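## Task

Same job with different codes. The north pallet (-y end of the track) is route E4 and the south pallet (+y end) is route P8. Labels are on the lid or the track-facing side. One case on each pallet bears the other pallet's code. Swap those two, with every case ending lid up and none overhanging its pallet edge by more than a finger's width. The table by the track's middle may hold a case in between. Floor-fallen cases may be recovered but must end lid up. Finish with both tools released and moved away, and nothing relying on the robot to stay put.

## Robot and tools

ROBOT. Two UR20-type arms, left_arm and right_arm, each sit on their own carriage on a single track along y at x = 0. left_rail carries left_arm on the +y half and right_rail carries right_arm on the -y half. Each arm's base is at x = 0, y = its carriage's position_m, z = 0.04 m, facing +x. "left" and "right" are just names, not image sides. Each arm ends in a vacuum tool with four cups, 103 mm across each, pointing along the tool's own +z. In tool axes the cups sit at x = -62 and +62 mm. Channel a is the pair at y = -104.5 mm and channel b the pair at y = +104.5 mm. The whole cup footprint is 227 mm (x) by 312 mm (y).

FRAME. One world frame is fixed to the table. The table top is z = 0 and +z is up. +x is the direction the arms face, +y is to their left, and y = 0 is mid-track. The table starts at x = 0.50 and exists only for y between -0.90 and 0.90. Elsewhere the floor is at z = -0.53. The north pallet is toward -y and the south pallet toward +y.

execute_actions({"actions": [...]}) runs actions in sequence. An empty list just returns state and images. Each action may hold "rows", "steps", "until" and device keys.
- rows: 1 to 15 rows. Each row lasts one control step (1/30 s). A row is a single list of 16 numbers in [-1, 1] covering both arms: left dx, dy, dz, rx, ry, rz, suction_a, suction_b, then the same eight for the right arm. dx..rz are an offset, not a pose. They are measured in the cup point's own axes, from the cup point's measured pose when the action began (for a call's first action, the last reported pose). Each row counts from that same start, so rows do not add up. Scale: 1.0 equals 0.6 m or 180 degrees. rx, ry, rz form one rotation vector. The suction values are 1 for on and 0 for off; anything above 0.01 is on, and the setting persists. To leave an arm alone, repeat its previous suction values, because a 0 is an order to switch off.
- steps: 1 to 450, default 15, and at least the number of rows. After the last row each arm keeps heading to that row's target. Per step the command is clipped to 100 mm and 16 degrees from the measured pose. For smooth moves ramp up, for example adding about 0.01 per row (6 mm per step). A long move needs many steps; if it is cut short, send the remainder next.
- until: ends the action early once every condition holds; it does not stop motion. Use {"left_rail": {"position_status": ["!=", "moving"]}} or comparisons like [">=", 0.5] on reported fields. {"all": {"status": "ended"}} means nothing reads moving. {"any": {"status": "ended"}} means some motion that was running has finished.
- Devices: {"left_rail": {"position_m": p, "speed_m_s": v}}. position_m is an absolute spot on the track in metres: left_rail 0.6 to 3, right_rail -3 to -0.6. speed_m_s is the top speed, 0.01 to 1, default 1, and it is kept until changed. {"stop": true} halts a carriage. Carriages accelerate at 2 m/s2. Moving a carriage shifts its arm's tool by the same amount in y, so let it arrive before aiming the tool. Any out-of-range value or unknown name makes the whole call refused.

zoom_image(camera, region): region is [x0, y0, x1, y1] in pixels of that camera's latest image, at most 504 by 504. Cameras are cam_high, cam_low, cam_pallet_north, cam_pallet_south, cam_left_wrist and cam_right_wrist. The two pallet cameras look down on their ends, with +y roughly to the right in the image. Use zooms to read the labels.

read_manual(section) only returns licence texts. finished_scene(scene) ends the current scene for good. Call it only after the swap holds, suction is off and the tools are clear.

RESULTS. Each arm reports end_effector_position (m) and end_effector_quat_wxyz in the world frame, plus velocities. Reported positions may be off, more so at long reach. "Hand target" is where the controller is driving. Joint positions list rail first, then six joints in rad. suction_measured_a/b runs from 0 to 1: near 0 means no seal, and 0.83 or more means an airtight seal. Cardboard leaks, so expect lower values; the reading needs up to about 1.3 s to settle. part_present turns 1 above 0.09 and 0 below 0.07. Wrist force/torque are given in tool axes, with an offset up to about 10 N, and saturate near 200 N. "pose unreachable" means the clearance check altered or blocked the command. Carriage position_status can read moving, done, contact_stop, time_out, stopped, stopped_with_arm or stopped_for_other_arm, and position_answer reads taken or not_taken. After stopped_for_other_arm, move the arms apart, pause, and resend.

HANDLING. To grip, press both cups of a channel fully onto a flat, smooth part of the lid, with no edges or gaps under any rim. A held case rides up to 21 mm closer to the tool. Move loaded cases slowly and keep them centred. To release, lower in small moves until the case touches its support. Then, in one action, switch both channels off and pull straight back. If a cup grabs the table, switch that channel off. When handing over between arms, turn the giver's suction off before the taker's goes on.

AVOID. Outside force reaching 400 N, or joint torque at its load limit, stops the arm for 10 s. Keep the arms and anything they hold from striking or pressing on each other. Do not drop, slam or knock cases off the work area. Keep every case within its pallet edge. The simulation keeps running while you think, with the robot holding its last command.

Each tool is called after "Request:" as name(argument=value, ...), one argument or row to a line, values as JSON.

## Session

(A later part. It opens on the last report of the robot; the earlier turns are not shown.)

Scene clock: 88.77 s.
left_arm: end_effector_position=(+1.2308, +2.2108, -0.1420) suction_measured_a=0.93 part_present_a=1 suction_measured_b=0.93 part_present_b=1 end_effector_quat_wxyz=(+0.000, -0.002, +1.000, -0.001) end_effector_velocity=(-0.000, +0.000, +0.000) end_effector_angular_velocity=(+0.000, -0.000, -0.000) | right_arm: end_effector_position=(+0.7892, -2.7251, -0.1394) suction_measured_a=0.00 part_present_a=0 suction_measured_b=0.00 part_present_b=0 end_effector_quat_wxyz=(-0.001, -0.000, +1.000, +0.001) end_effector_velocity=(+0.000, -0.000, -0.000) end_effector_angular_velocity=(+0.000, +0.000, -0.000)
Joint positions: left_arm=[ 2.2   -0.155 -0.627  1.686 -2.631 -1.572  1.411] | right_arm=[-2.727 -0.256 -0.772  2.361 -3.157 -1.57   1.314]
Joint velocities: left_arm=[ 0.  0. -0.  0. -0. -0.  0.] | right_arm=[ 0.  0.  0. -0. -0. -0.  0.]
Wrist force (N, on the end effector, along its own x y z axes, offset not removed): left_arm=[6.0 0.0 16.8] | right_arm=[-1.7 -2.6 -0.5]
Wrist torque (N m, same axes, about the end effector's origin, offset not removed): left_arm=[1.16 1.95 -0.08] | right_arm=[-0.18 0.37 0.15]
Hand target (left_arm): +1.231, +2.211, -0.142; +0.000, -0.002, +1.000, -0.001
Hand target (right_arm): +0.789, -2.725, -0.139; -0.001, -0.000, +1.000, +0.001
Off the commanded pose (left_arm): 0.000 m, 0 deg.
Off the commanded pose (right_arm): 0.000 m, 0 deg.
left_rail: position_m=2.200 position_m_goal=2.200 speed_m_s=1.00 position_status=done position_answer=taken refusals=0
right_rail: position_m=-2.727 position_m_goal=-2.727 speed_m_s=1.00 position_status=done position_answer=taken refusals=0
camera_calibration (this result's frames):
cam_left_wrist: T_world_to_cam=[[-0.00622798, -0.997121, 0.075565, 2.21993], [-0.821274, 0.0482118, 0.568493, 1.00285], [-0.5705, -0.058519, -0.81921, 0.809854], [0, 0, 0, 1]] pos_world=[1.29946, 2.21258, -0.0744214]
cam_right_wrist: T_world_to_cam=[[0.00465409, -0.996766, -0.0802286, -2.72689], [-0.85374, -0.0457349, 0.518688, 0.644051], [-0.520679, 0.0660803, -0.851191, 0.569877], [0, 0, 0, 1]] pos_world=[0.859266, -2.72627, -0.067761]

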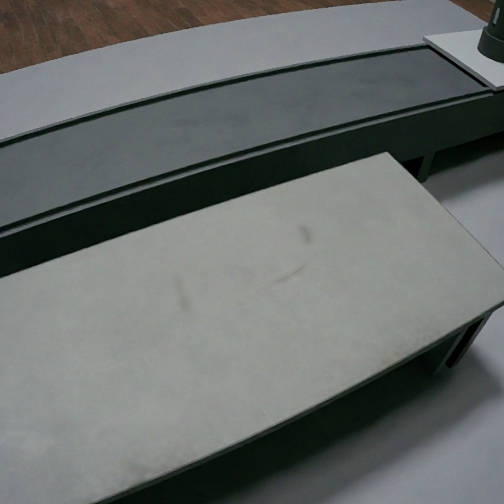

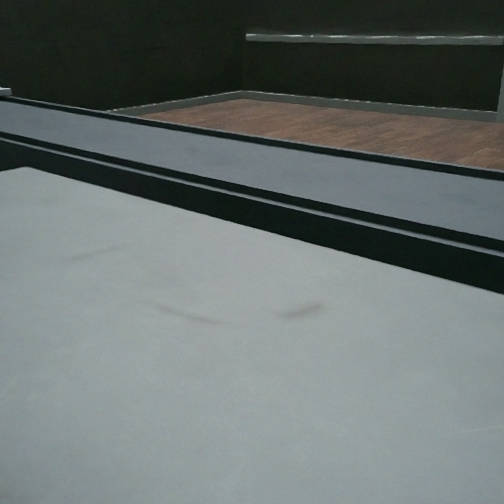

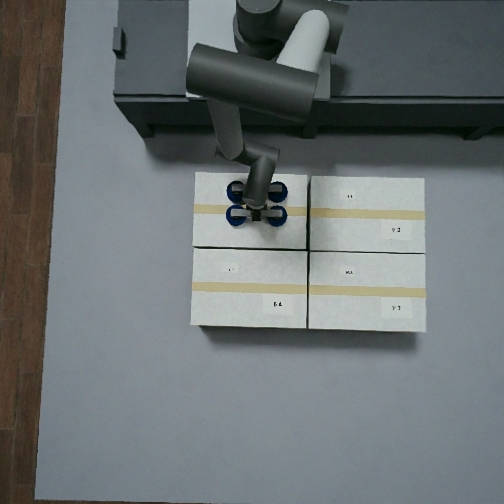

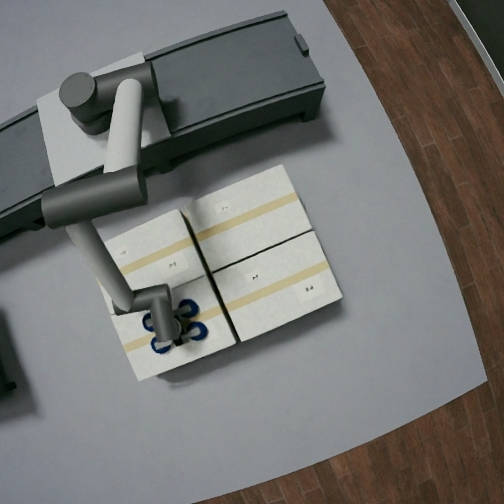

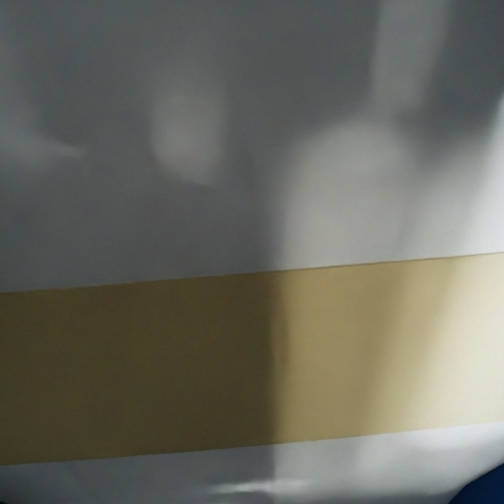

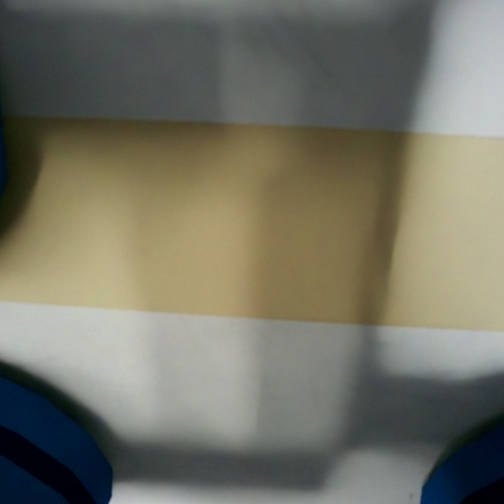

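Request:
execute_actions(
  actions=[
    {"rows":[[0,0,0,0,0,0,1,1,0,0,0.018,0,0,0,1,1]],"steps":50},
    {"rows":[[0,0,-0.03,0,0,0,1,1,0,0,-0.03,0,0,0,1,1],[0,0,-0.08,0,0,0,1,1,0,0,-0.08,0,0,0,1,1],[0,0,-0.16,0,0,0,1,1,0,0,-0.16,0,0,0,1,1]],"steps":30},
  ],
)

Scene clock: 95.43 s.
left_arm: end_effector_position=(+1.2306, +2.2110, -0.0460) suction_measured_a=0.93 part_present_a=1 suction_measured_b=0.93 part_present_b=1 end_effector_quat_wxyz=(+0.000, -0.002, +1.000, -0.001) end_effector_velocity=(+0.000, -0.000, +0.001) end_effector_angular_velocity=(-0.000, -0.000, -0.000) | right_arm: end_effector_position=(+0.7892, -2.7251, -0.0543) suction_measured_a=0.83 part_present_a=1 suction_measured_b=0.83 part_present_b=1 end_effector_quat_wxyz=(-0.001, -0.000, +1.000, +0.001) end_effector_velocity=(+0.000, -0.000, +0.001) end_effector_angular_velocity=(+0.000, +0.000, +0.000)
Joint positions: left_arm=[ 2.2   -0.155 -0.722  1.699 -2.549 -1.572  1.411] | right_arm=[-2.727 -0.256 -0.914  2.377 -3.032 -1.57   1.314]
Joint velocities: left_arm=[ 0.    -0.    -0.001  0.     0.001 -0.    -0.   ] | right_arm=[ 0.    -0.    -0.001  0.     0.001  0.    -0.   ]
Wrist force (N, on the end effector, along its own x y z axes, offset not removed): left_arm=[3.5 4.1 15.7] | right_arm=[-0.4 0.8 21.4]
Wrist torque (N m, same axes, about the end effector's origin, offset not removed): left_arm=[1.74 2.37 -0.14] | right_arm=[-9.49 5.68 0.22]
Hand target (left_arm): +1.231, +2.211, -0.046; +0.000, -0.002, +1.000, -0.001
Hand target (right_arm): +0.789, -2.725, -0.054; -0.001, -0.000, +1.000, +0.001
Off the commanded pose (left_arm): 0.000 m, 0 deg.
Off the commanded pose (right_arm): 0.000 m, 0 deg.
left_rail: position_m=2.200 position_m_goal=2.200 speed_m_s=1.00 position_status=done position_answer=taken refusals=0
right_rail: position_m=-2.727 position_m_goal=-2.727 speed_m_s=1.00 position_status=done position_answer=taken refusals=0
camera_calibration (this result's frames):
cam_left_wrist: T_world_to_cam=[[-0.00620201, -0.997123, 0.0755504, 2.21289], [-0.821252, 0.0481845, 0.568527, 0.9482], [-0.570532, -0.05852, -0.819188, 0.888415], [0, 0, 0, 1]] pos_world=[1.2993, 2.21282, 0.0215166]
cam_right_wrist: T_world_to_cam=[[0.00461292, -0.996765, -0.0802435, -2.72004], [-0.853714, -0.0457109, 0.518732, 0.600004], [-0.520722, 0.0661122, -0.851163, 0.642415], [0, 0, 0, 1]] pos_world=[0.859298, -2.72628, 0.0172932]

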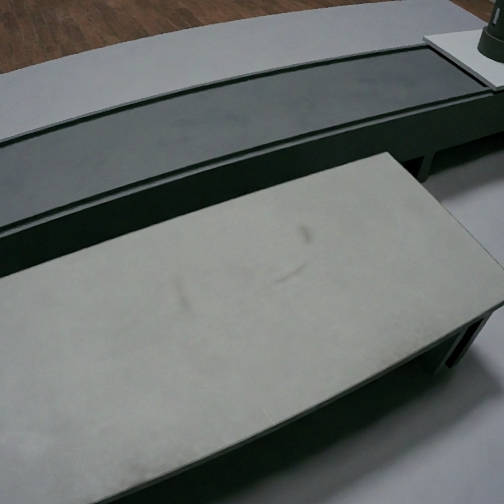

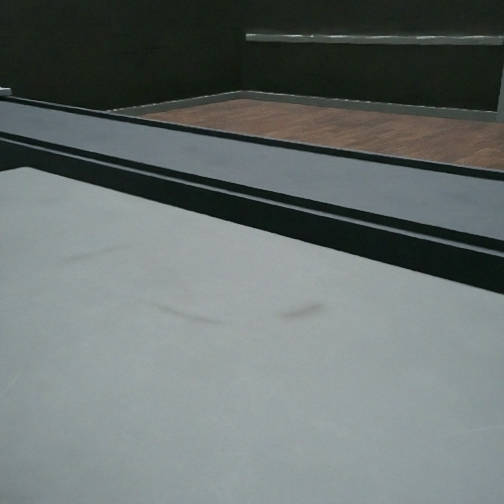

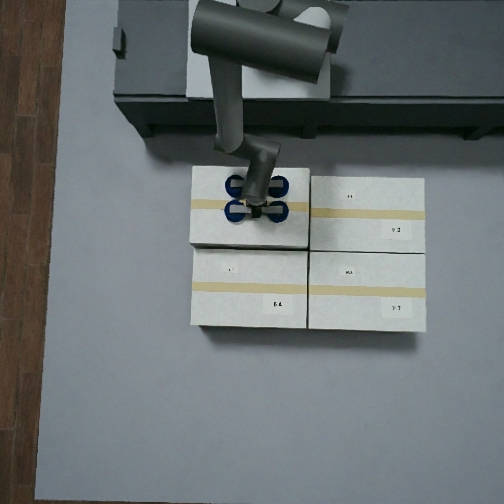

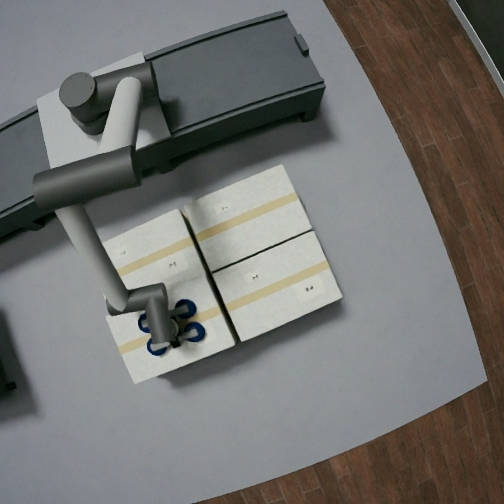

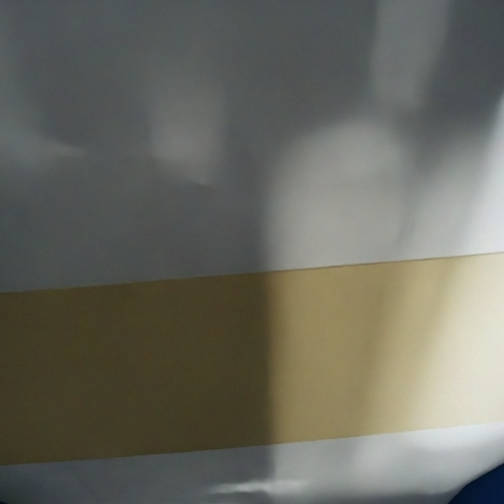

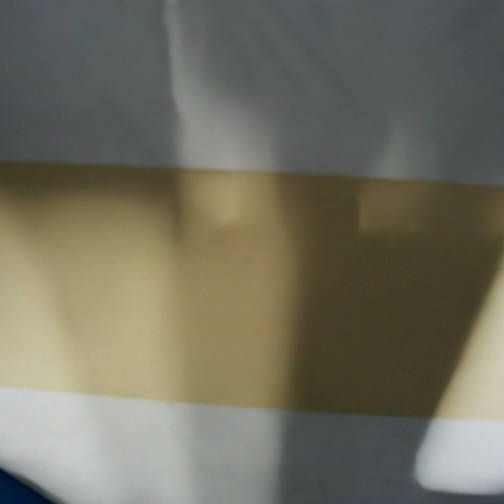

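Request:
execute_actions(
  actions=[
    {"rows":[[0,0,-0.8,0,0,0,1,1,0,0,-1,0,0,0,1,1]],"steps":110},
    {"rows":[[0.74,0,0,0,0,0,1,1,0,0,-0.1,0,0,0,1,1]],"steps":90},
    {"left_rail":{"position_m":0.6,"speed_m_s":0.7},"right_rail":{"position_m":-1.7,"speed_m_s":0.7},"steps":200,"until":{"all":{"status":"ended"}}},
    {"rows":[[0,-0.7,0,0,0,0,1,1,0,0,0,0,0,0,1,1]],"steps":70},
    {"rows":[[0,-1,0,0,0,0,1,1,0,0,0,0,0,0,1,1]],"steps":110},
    {"rows":[[0,0,0.24,0,0,0,1,1,0,0,0,0,0,0,1,1]],"steps":50},
  ],
)

Scene clock: 119.90 s.
left_arm: end_effector_position=(+0.7898, -0.4109, +0.2909) suction_measured_a=0.93 part_present_a=1 suction_measured_b=0.93 part_present_b=1 end_effector_quat_wxyz=(+0.000, -0.002, +1.000, -0.001) end_effector_velocity=(+0.000, +0.000, -0.000) end_effector_angular_velocity=(+0.000, +0.000, +0.000) | right_arm: end_effector_position=(+0.7899, -1.6983, +0.6056) suction_measured_a=0.83 part_present_a=1 suction_measured_b=0.83 part_present_b=1 end_effector_quat_wxyz=(-0.001, -0.000, +1.000, +0.001) end_effector_velocity=(+0.000, -0.000, -0.000) end_effector_angular_velocity=(-0.000, +0.000, -0.000)
Joint positions: left_arm=[ 0.6   -1.065 -0.954  1.536 -2.154 -1.571  0.502] | right_arm=[-1.7   -0.256 -1.667  2.003 -1.904 -1.57   1.314]
Joint velocities: left_arm=[ 0.  0.  0.  0. -0.  0.  0.] | right_arm=[ 0. -0.  0. -0.  0. -0.  0.]
Wrist force (N, on the end effector, along its own x y z axes, offset not removed): left_arm=[0.7 -2.0 15.3] | right_arm=[-3.7 1.4 24.4]
Wrist torque (N m, same axes, about the end effector's origin, offset not removed): left_arm=[1.03 2.83 -0.14] | right_arm=[-9.39 6.21 0.02]
Hand target (left_arm): +0.790, -0.411, +0.291; +0.000, -0.002, +1.000, -0.001
Hand target (right_arm): +0.790, -1.698, +0.606; -0.001, -0.000, +1.000, +0.001
Off the commanded pose (left_arm): 0.000 m, 0 deg.
Off the commanded pose (right_arm): 0.000 m, 0 deg.
left_rail: position_m=0.600 position_m_goal=0.600 speed_m_s=0.70 position_status=done position_answer=taken refusals=0
right_rail: position_m=-1.700 position_m_goal=-1.700 speed_m_s=0.70 position_status=done position_answer=taken refusals=0
camera_calibration (this result's frames):
cam_left_wrist: T_world_to_cam=[[-0.0062669, -0.997096, 0.0758927, -0.429713], [-0.820954, 0.0484635, 0.568934, 0.520733], [-0.57096, -0.058739, -0.818874, 0.759611], [0, 0, 0, 1]] pos_world=[0.858512, -0.409083, 0.358375]
cam_right_wrist: T_world_to_cam=[[0.00460275, -0.996767, -0.0802156, -1.64354], [-0.853721, -0.0456869, 0.518723, 0.305259], [-0.520711, 0.0660942, -0.851171, 1.13653], [0, 0, 0, 1]] pos_world=[0.859973, -1.6994, 0.677197]

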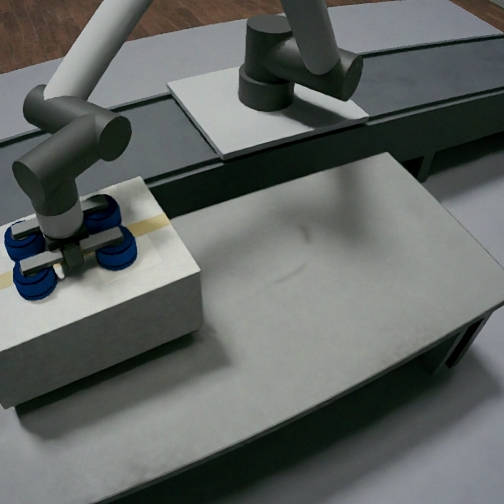

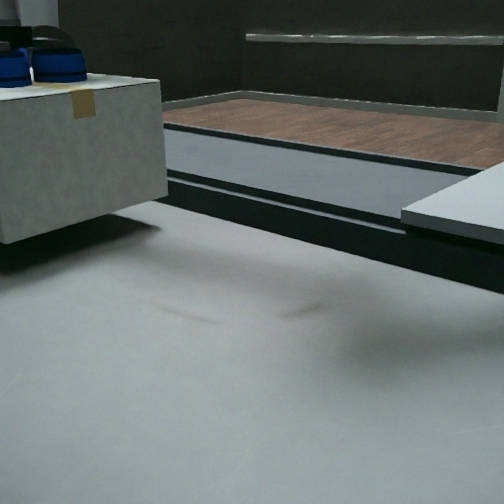

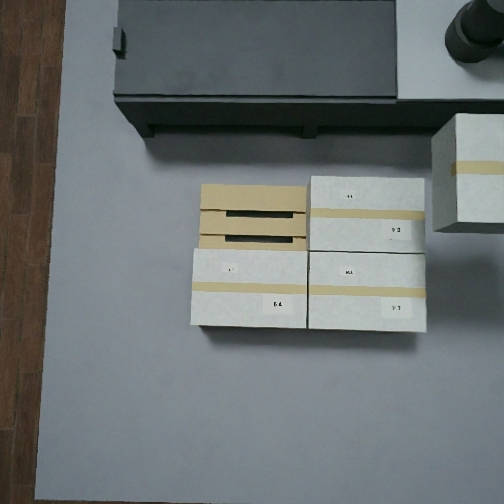

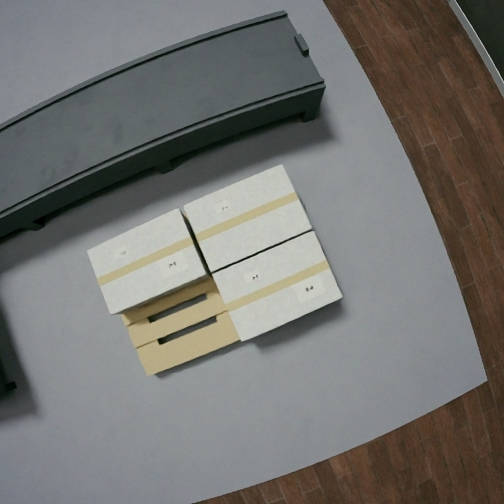

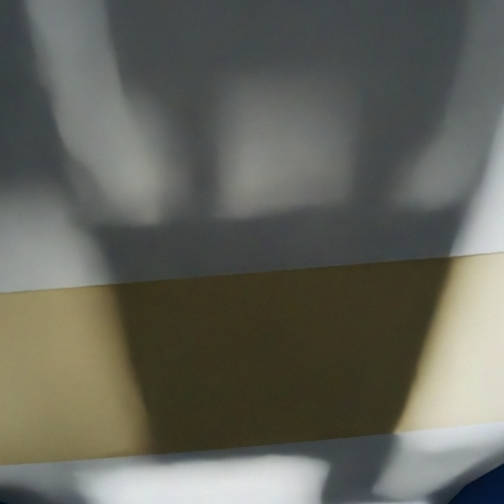

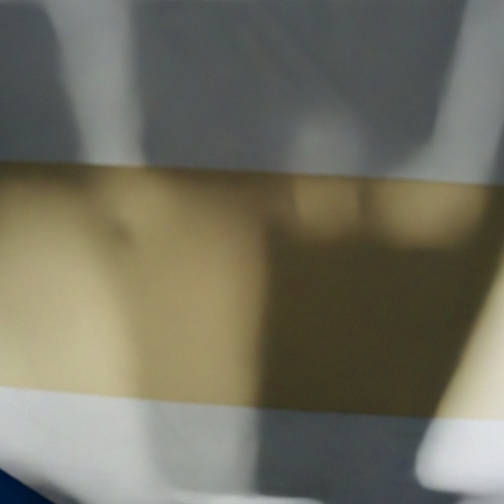

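Request:
execute_actions(
  actions=[
    {"rows":[[0,0,0.047,0,0,0,1,1,0,0,0,0,0,0,1,1]],"steps":25},
    {"rows":[[0,0,-0.55,0,0,0,0,0,0,0,0,0,0,0,1,1]],"steps":50},
    {"rows":[[0,1,0,0,0,0,0,0,0,0,0,0,0,0,1,1]],"steps":60},
    {"left_rail":{"position_m":2.2,"speed_m_s":1},"steps":150,"until":{"all":{"status":"ended"}}},
    {"right_rail":{"position_m":-0.65},"steps":150,"until":{"all":{"status":"ended"}}},
    {"rows":[[0,0,0,0,0,0,0,0,0,0.5,0,0,0,0,1,1]],"steps":60},
    {"rows":[[0,0,0,0,0,0,0,0,0,1,0,0,0,0,1,1]],"steps":110},
    {"rows":[[0,0,0,0,0,0,0,0,0,0.25,0,0,0,0,1,1]],"steps":40},
    {"rows":[[0,0,0,0,0,0,0,0,0,0,0.54,0,0,0,1,1]],"steps":90},
    {"rows":[[0,0,0,0,0,0,0,0,0,0,0.04,0,0,0,1,1]],"steps":25},
    {"rows":[[0,0,0,0,0,0,0,0,0,0,-0.35,0,0,0,0,0]],"steps":45},
    {"rows":[[0,0,0,0,0,0,0,0,0,-1,0,0,0,0,0,0]],"steps":70},
    {"rows":[[0,0,0,0,0,0,0,0,0,-0.355,0,0,0,0,0,0]],"steps":40},
    {"rows":[[0,0,0,0,0,0,0,0,0,0,0.3,0,0,0,0,0]],"steps":40},
    {"rows":[[0,0,0,0,0,0,0,0,0,0,0.055,0,0,0,1,1]],"steps":60},
  ],
)

Scene clock: 157.53 s.
left_arm: end_effector_position=(+0.7872, +1.7898, +0.5920) suction_measured_a=0.00 part_present_a=0 suction_measured_b=0.00 part_present_b=0 end_effector_quat_wxyz=(+0.000, -0.002, +1.000, -0.001) end_effector_velocity=(-0.000, +0.000, +0.000) end_effector_angular_velocity=(-0.000, -0.000, +0.000) | right_arm: end_effector_position=(+0.7889, -0.4110, +0.2546) suction_measured_a=0.00 part_present_a=0 suction_measured_b=0.00 part_present_b=0 end_effector_quat_wxyz=(-0.001, -0.000, +1.000, +0.001) end_effector_velocity=(-0.000, +0.000, -0.000) end_effector_angular_velocity=(-0.000, +0.000, -0.000)
Joint positions: left_arm=[ 2.2   -0.709 -1.543  1.905 -1.934 -1.571  0.858] | right_arm=[-0.65   0.047 -1.347  2.253 -2.475 -1.57   1.617]
Joint velocities: left_arm=[ 0.  0. -0.  0. -0.  0. -0.] | right_arm=[ 0.  0.  0. -0.  0. -0.  0.]
Wrist force (N, on the end effector, along its own x y z axes, offset not removed): left_arm=[0.9 2.0 -3.1] | right_arm=[-4.6 0.2 1.9]
Wrist torque (N m, same axes, about the end effector's origin, offset not removed): left_arm=[-0.18 0.16 -0.16] | right_arm=[0.08 0.89 0.27]
Hand target (left_arm): +0.787, +1.790, +0.592; +0.000, -0.002, +1.000, -0.001
Hand target (right_arm): +0.789, -0.411, +0.255; -0.001, -0.000, +1.000, +0.001
Off the commanded pose (left_arm): 0.000 m, 0 deg.
Off the commanded pose (right_arm): 0.000 m, 0 deg.
left_rail: position_m=2.200 position_m_goal=2.200 speed_m_s=1.00 position_status=done position_answer=taken refusals=0
right_rail: position_m=-0.650 position_m_goal=-0.650 speed_m_s=0.70 position_status=done position_answer=taken refusals=0
camera_calibration (this result's frames):
cam_left_wrist: T_world_to_cam=[[-0.00627962, -0.997104, 0.0757916, 1.74183], [-0.821138, 0.0483973, 0.568674, 0.241021], [-0.570695, -0.0586643, -0.819064, 1.13379], [0, 0, 0, 1]] pos_world=[0.8559, 1.79163, 0.65957]
cam_right_wrist: T_world_to_cam=[[0.0046571, -0.996802, -0.0797803, -0.388776], [-0.853427, -0.0455435, 0.519218, 0.544914], [-0.521191, 0.0656686, -0.85091, 0.752289], [0, 0, 0, 1]] pos_world=[0.858941, -0.412117, 0.326185]

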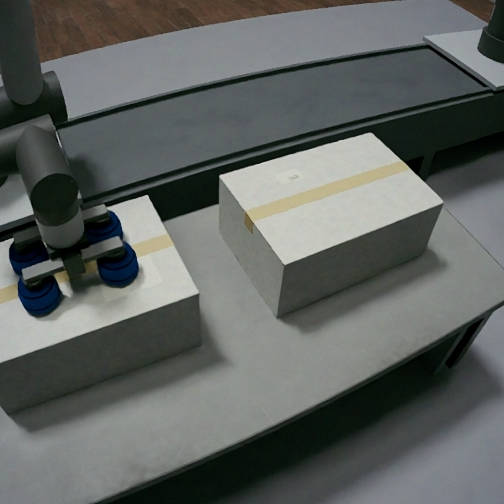

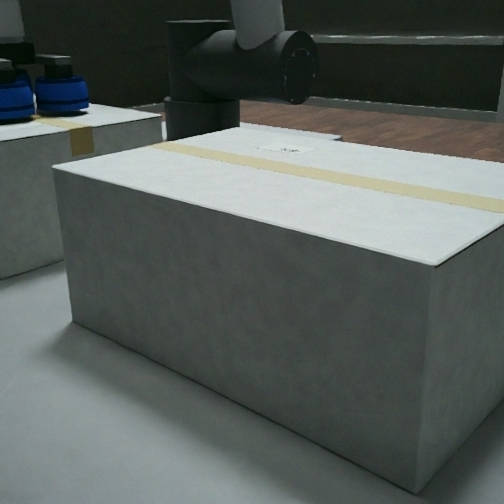

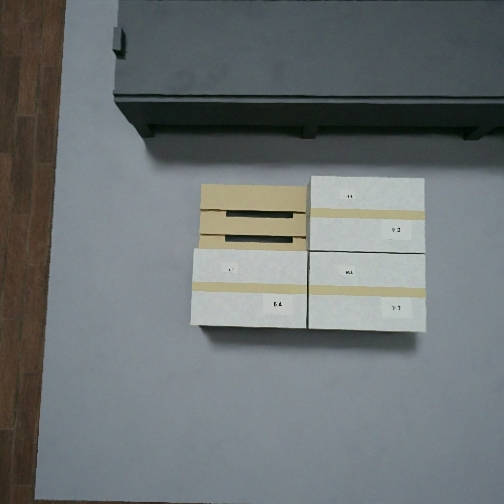

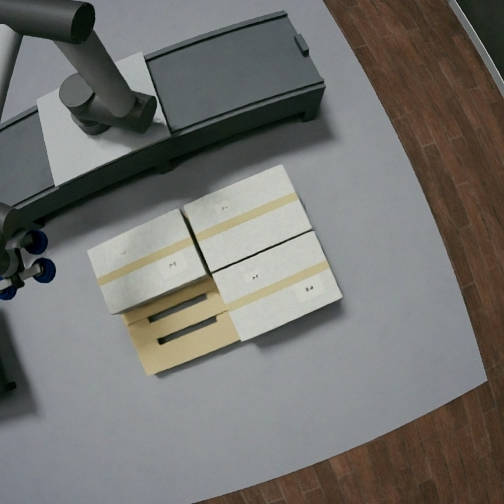

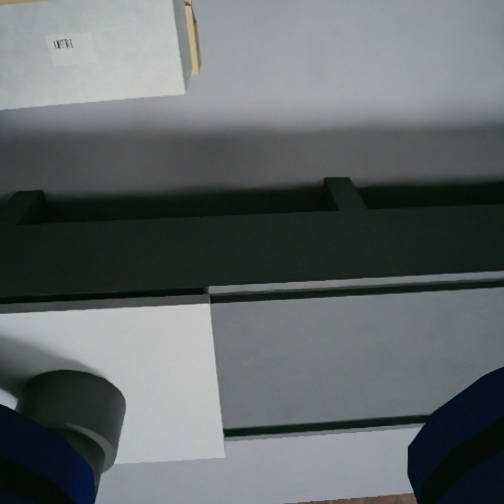

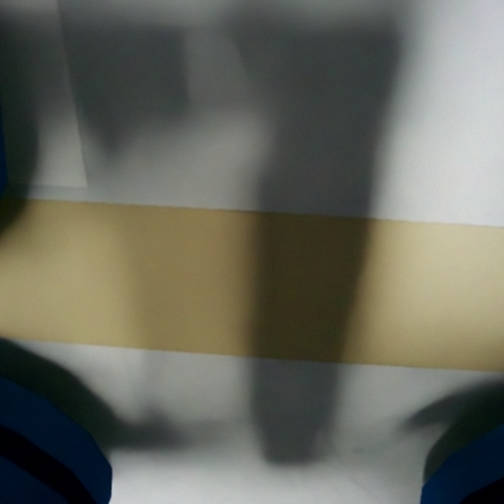

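Press a bit more, then carry.

Request:
execute_actions(
  actions=[
    {"rows":[[0,0,0,0,0,0,0,0,0,0,0.02,0,0,0,1,1]],"steps":50},
    {"rows":[[0,0,0,0,0,0,0,0,0,0,-0.05,0,0,0,1,1],[0,0,0,0,0,0,0,0,0,0,-0.12,0,0,0,1,1],[0,0,0,0,0,0,0,0,0,0,-0.2,0,0,0,1,1]],"steps":40},
  ],
)

Scene clock: 164.40 s.
left_arm: end_effector_position=(+0.7872, +1.7898, +0.5920) suction_measured_a=0.00 part_present_a=0 suction_measured_b=0.00 part_present_b=0 end_effector_quat_wxyz=(+0.000, -0.002, +1.000, -0.001) end_effector_velocity=(-0.000, +0.000, +0.000) end_effector_angular_velocity=(-0.000, -0.000, +0.000) | right_arm: end_effector_position=(+0.7890, -0.4110, +0.3626) suction_measured_a=0.83 part_present_a=1 suction_measured_b=0.83 part_present_b=1 end_effector_quat_wxyz=(-0.001, -0.000, +1.000, +0.001) end_effector_velocity=(+0.000, -0.000, +0.000) end_effector_angular_velocity=(-0.000, -0.000, -0.000)
Joint positions: left_arm=[ 2.2   -0.709 -1.543  1.905 -1.934 -1.571  0.858] | right_arm=[-0.65   0.047 -1.461  2.184 -2.291 -1.57   1.617]
Joint velocities: left_arm=[ 0.  0. -0.  0. -0.  0. -0.] | right_arm=[ 0. -0. -0. -0.  0. -0. -0.]
Wrist force (N, on the end effector, along its own x y z axes, offset not removed): left_arm=[4.5 1.4 0.8] | right_arm=[-3.2 1.6 16.5]
Wrist torque (N m, same axes, about the end effector's origin, offset not removed): left_arm=[-0.14 -0.40 -0.06] | right_arm=[2.27 2.26 0.29]
Hand target (left_arm): +0.787, +1.790, +0.592; +0.000, -0.002, +1.000, -0.001
Hand target (right_arm): +0.789, -0.411, +0.363; -0.001, -0.000, +1.000, +0.001
Off the commanded pose (left_arm): 0.000 m, 0 deg.
Off the commanded pose (right_arm): 0.000 m, 0 deg.
left_rail: position_m=2.200 position_m_goal=2.200 speed_m_s=1.00 position_status=done position_answer=taken refusals=0
right_rail: position_m=-0.650 position_m_goal=-0.650 speed_m_s=0.70 position_status=done position_answer=taken refusals=0
camera_calibration (this result's frames):
cam_left_wrist: T_world_to_cam=[[-0.00627962, -0.997104, 0.0757915, 1.74183], [-0.821138, 0.0483973, 0.568674, 0.241021], [-0.570695, -0.0586642, -0.819064, 1.13379], [0, 0, 0, 1]] pos_world=[0.8559, 1.79163, 0.65957]
cam_right_wrist: T_world_to_cam=[[0.00465884, -0.996802, -0.0797702, -0.380188], [-0.853406, -0.0455424, 0.519253, 0.488945], [-0.521226, 0.0656572, -0.850889, 0.844223], [0, 0, 0, 1]] pos_world=[0.859071, -0.412133, 0.434127]

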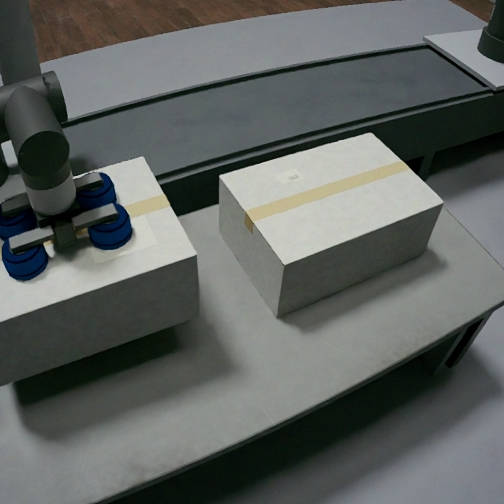

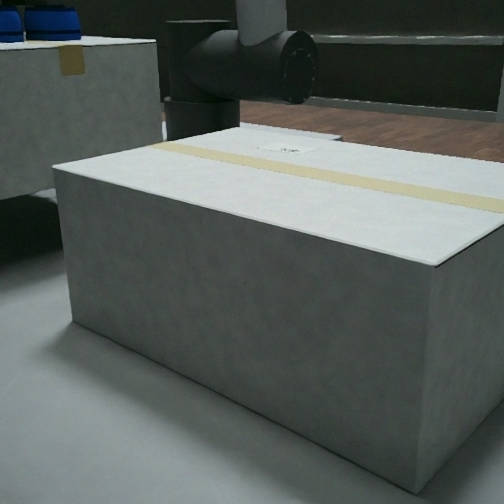

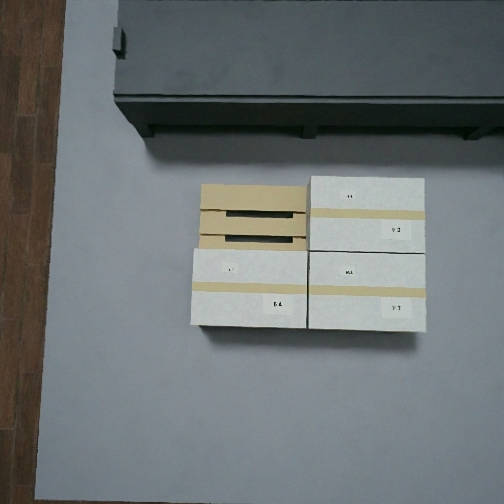

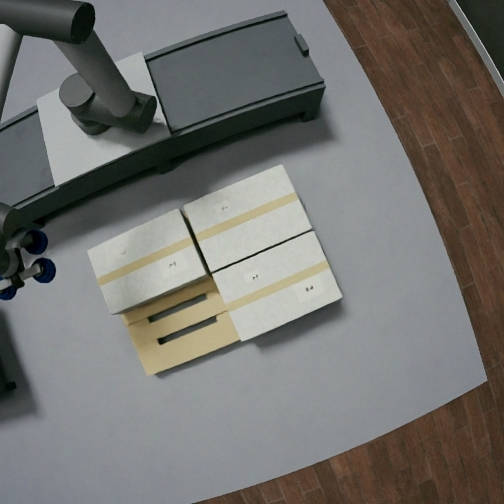

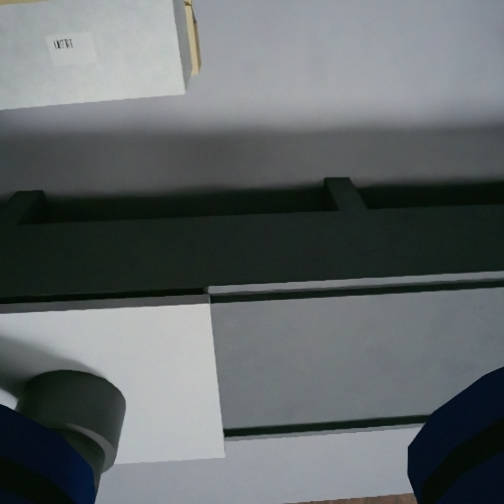

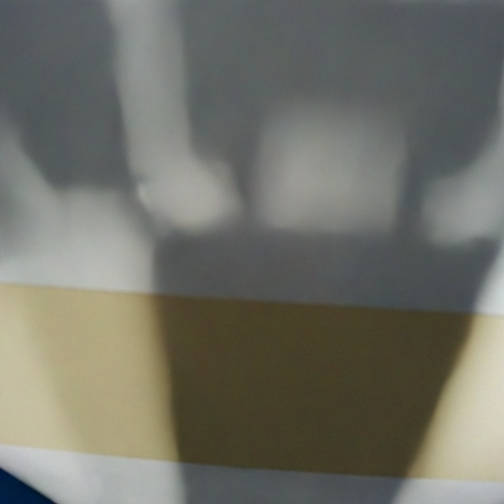

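Request:
execute_actions(
  actions=[
    {"right_rail":{"position_m":-2.97},"left_rail":{"position_m":0.77},"steps":200,"until":{"all":{"status":"ended"}}},
    {"rows":[[-0.03,0,0.4,0,0,0,0,0,0,0,0.27,0,0,0,1,1]],"steps":70},
  ],
)

Request:
zoom_image(
  camera="cam_pallet_north",
  region=[150, 110, 374, 334],
)

Scene clock: 177.93 s.
left_arm: end_effector_position=(+0.8057, +0.3591, +0.3519) suction_measured_a=0.00 part_present_a=0 suction_measured_b=0.00 part_present_b=0 end_effector_quat_wxyz=(+0.000, -0.002, +1.000, -0.001) end_effector_velocity=(+0.000, -0.000, -0.000) end_effector_angular_velocity=(+0.000, +0.000, +0.000) | right_arm: end_effector_position=(+0.7888, -2.7313, +0.2006) suction_measured_a=0.83 part_present_a=1 suction_measured_b=0.83 part_present_b=1 end_effector_quat_wxyz=(-0.001, -0.000, +1.000, +0.001) end_effector_velocity=(-0.000, +0.000, -0.000) end_effector_angular_velocity=(-0.000, +0.000, +0.000)
Joint positions: left_arm=[ 0.77  -0.695 -1.367  2.087 -2.292 -1.571  0.871] | right_arm=[-2.97   0.047 -1.281  2.28  -2.568 -1.569  1.617]
Joint velocities: left_arm=[ 0. -0.  0.  0.  0.  0. -0.] | right_arm=[ 0. -0.  0.  0. -0.  0. -0.]
Wrist force (N, on the end effector, along its own x y z axes, offset not removed): left_arm=[3.5 2.9 1.0] | right_arm=[-5.3 0.0 15.2]
Wrist torque (N m, same axes, about the end effector's origin, offset not removed): left_arm=[-0.08 -0.19 -0.18] | right_arm=[2.10 2.69 0.20]
Hand target (left_arm): +0.806, +0.359, +0.352; +0.000, -0.002, +1.000, -0.001
Hand target (right_arm): +0.789, -2.731, +0.201; -0.001, -0.000, +1.000, +0.001
Off the commanded pose (left_arm): 0.000 m, 0 deg.
Off the commanded pose (right_arm): 0.000 m, 0 deg.
left_rail: position_m=0.770 position_m_goal=0.770 speed_m_s=1.00 position_status=done position_answer=taken refusals=0
right_rail: position_m=-2.970 position_m_goal=-2.970 speed_m_s=0.70 position_status=done position_answer=taken refusals=0
camera_calibration (this result's frames):
cam_left_wrist: T_world_to_cam=[[-0.00628091, -0.997103, 0.0758044, 0.333584], [-0.821147, 0.0484047, 0.56866, 0.461979], [-0.570682, -0.0586748, -0.819072, 0.863704], [0, 0, 0, 1]] pos_world=[0.874348, 0.360933, 0.41944]
cam_right_wrist: T_world_to_cam=[[0.0046089, -0.996799, -0.0798192, -2.70589], [-0.853408, -0.0455252, 0.519251, 0.467244], [-0.521223, 0.0657252, -0.850886, 0.858833], [0, 0, 0, 1]] pos_world=[0.858864, -2.7324, 0.27217]

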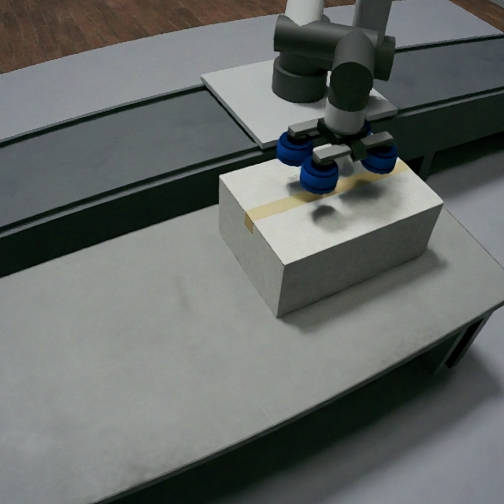

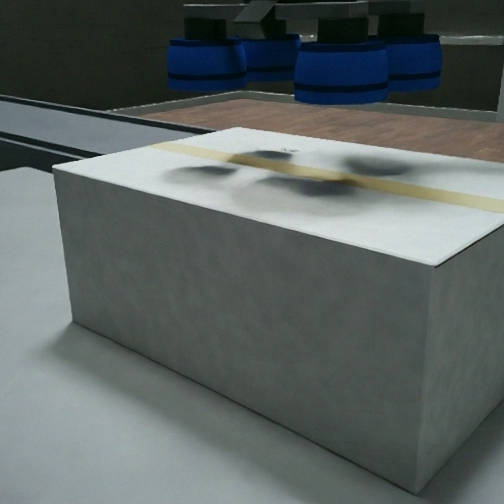

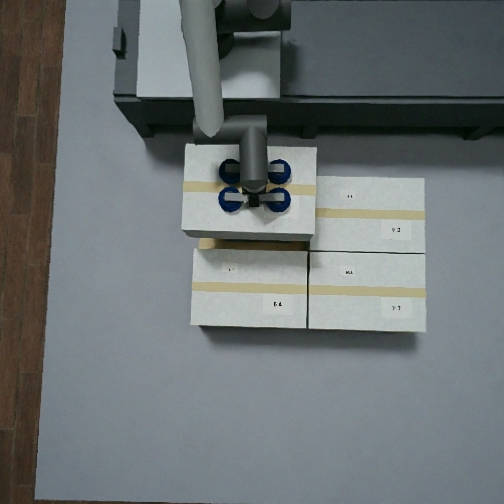

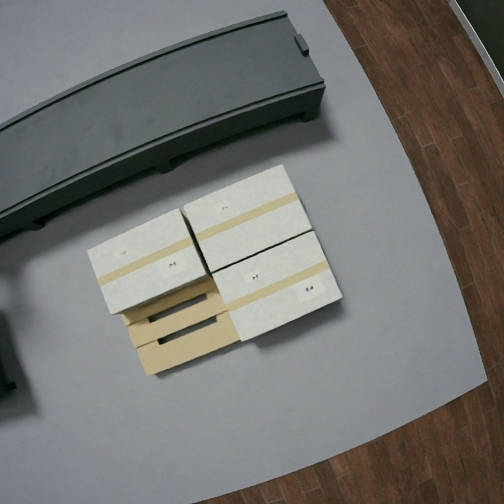

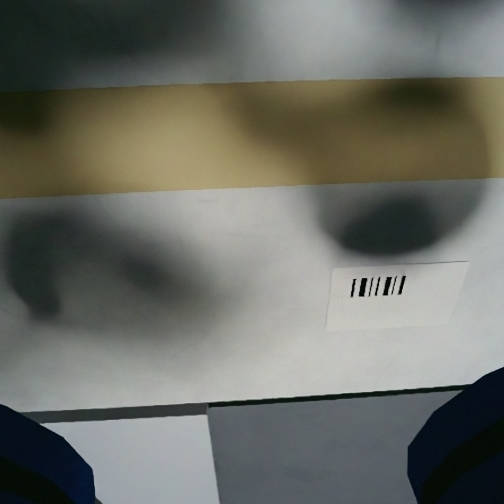

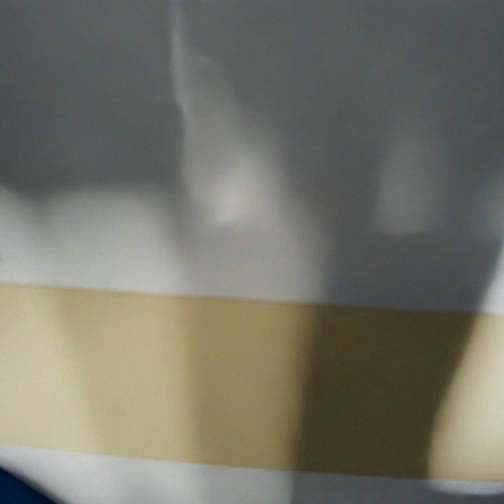

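Region (150, 110, 374, 334) of cam_pallet_north's 504x504 image, scaled by 2.250, with more detail than that image has.

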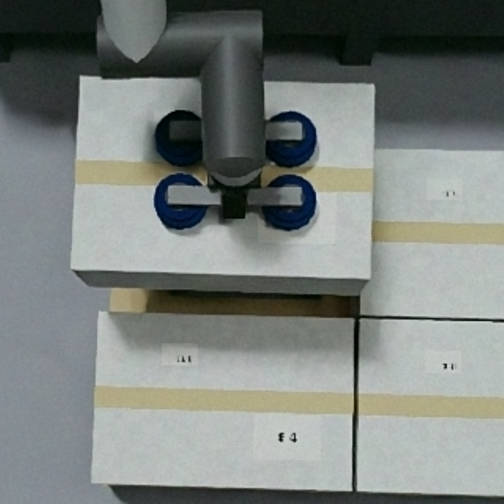

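Request:
execute_actions(
  actions=[
    {"rows":[[0,0,0.15,0,0,0,0,0,-0.02,0,0,0,0,0,1,1]],"steps":25},
    {"rows":[[0,0,0.03,0,0,0,1,1,0,0,0.56,0,0,0,1,1]],"steps":100},
    {"rows":[[0,0,-0.05,0,0,0,1,1,0,0,0,0,0,0,1,1],[0,0,-0.12,0,0,0,1,1,0,0,0,0,0,0,1,1],[0,0,-0.45,0,0,0,1,1,0,0,0,0,0,0,1,1]],"steps":60},
  ],
)

Request:
zoom_image(
  camera="cam_pallet_north",
  region=[150, 110, 374, 334],
)

Scene clock: 191.57 s.
left_arm: end_effector_position=(+0.8053, +0.3594, +0.5142) suction_measured_a=0.93 part_present_a=1 suction_measured_b=0.93 part_present_b=1 end_effector_quat_wxyz=(+0.000, -0.002, +1.000, -0.001) end_effector_velocity=(-0.000, +0.000, +0.000) end_effector_angular_velocity=(-0.000, -0.000, -0.000) | right_arm: end_effector_position=(+0.8003, -2.7312, -0.1353) suction_measured_a=0.83 part_present_a=1 suction_measured_b=0.83 part_present_b=1 end_effector_quat_wxyz=(-0.001, -0.000, +1.000, +0.001) end_effector_velocity=(-0.000, +0.000, +0.000) end_effector_angular_velocity=(+0.000, -0.000, +0.000)
Joint positions: left_arm=[ 0.77  -0.695 -1.486  1.96  -2.046 -1.571  0.871] | right_arm=[-2.97   0.047 -0.778  2.297 -3.088 -1.569  1.617]
Joint velocities: left_arm=[ 0. -0. -0. -0.  0. -0.  0.] | right_arm=[ 0.  0. -0.  0. -0.  0.  0.]
Wrist force (N, on the end effector, along its own x y z axes, offset not removed): left_arm=[2.3 2.7 28.5] | right_arm=[-2.9 1.1 13.5]
Wrist torque (N m, same axes, about the end effector's origin, offset not removed): left_arm=[-3.68 3.09 -0.13] | right_arm=[2.21 2.53 0.13]
Hand target (left_arm): +0.805, +0.359, +0.514; +0.000, -0.002, +1.000, -0.001
Hand target (right_arm): +0.800, -2.731, -0.135; -0.001, -0.000, +1.000, +0.001
Off the commanded pose (left_arm): 0.000 m, 0 deg.
Off the commanded pose (right_arm): 0.000 m, 0 deg.
left_rail: position_m=0.770 position_m_goal=0.770 speed_m_s=1.00 position_status=done position_answer=taken refusals=0
right_rail: position_m=-2.970 position_m_goal=-2.970 speed_m_s=0.70 position_status=done position_answer=taken refusals=0
camera_calibration (this result's frames):
cam_left_wrist: T_world_to_cam=[[-0.00627157, -0.997103, 0.0757977, 0.321603], [-0.821121, 0.0483959, 0.568698, 0.369322], [-0.570719, -0.0586725, -0.819047, 0.996498], [0, 0, 0, 1]] pos_world=[0.873996, 0.361265, 0.581768]
cam_right_wrist: T_world_to_cam=[[0.00461609, -0.996799, -0.0798205, -2.73266], [-0.853407, -0.0455322, 0.519253, 0.651534], [-0.521225, 0.0657225, -0.850885, 0.579], [0, 0, 0, 1]] pos_world=[0.870427, -2.7323, -0.0637711]

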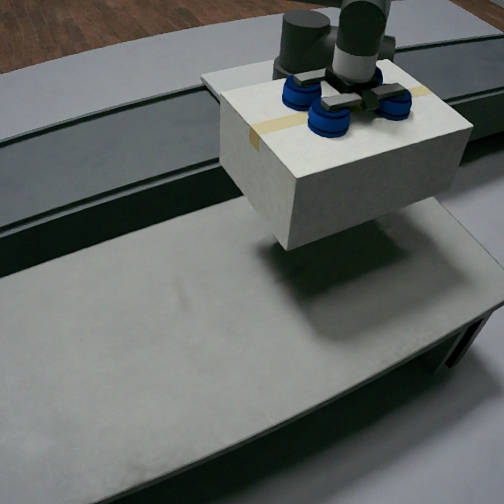

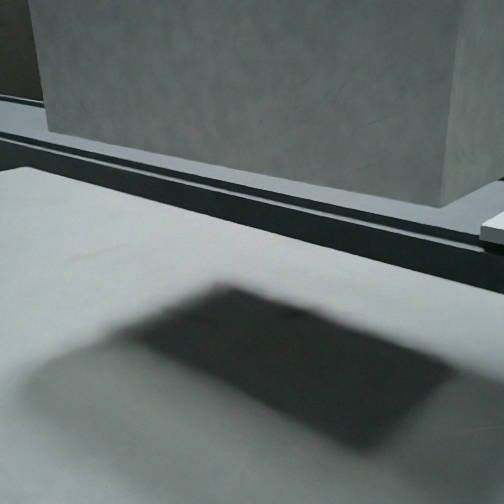

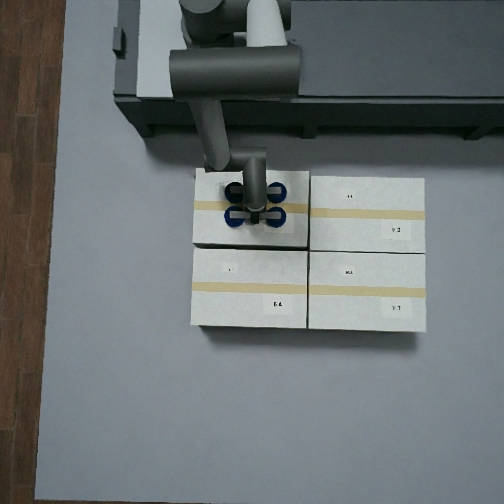

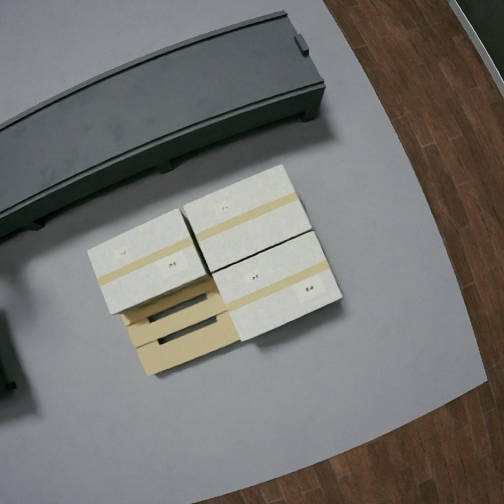

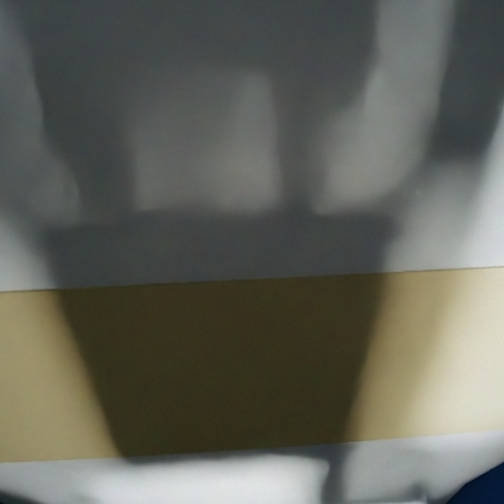

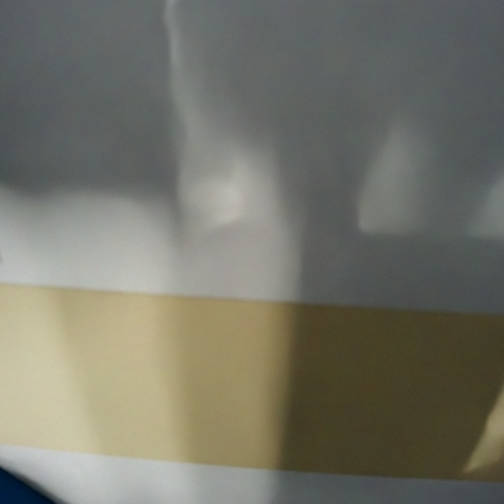

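Region (150, 110, 374, 334) of cam_pallet_north's 504x504 image, scaled by 2.250, with more detail than that image has.

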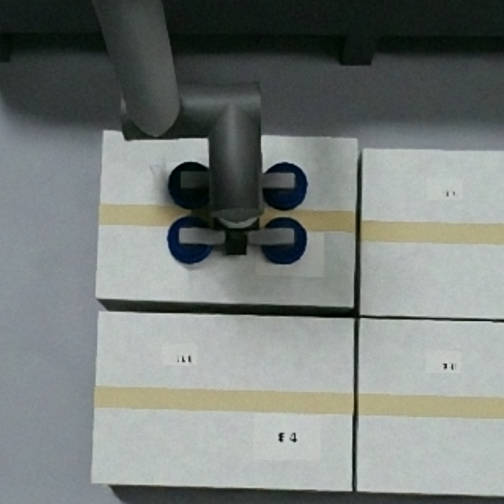

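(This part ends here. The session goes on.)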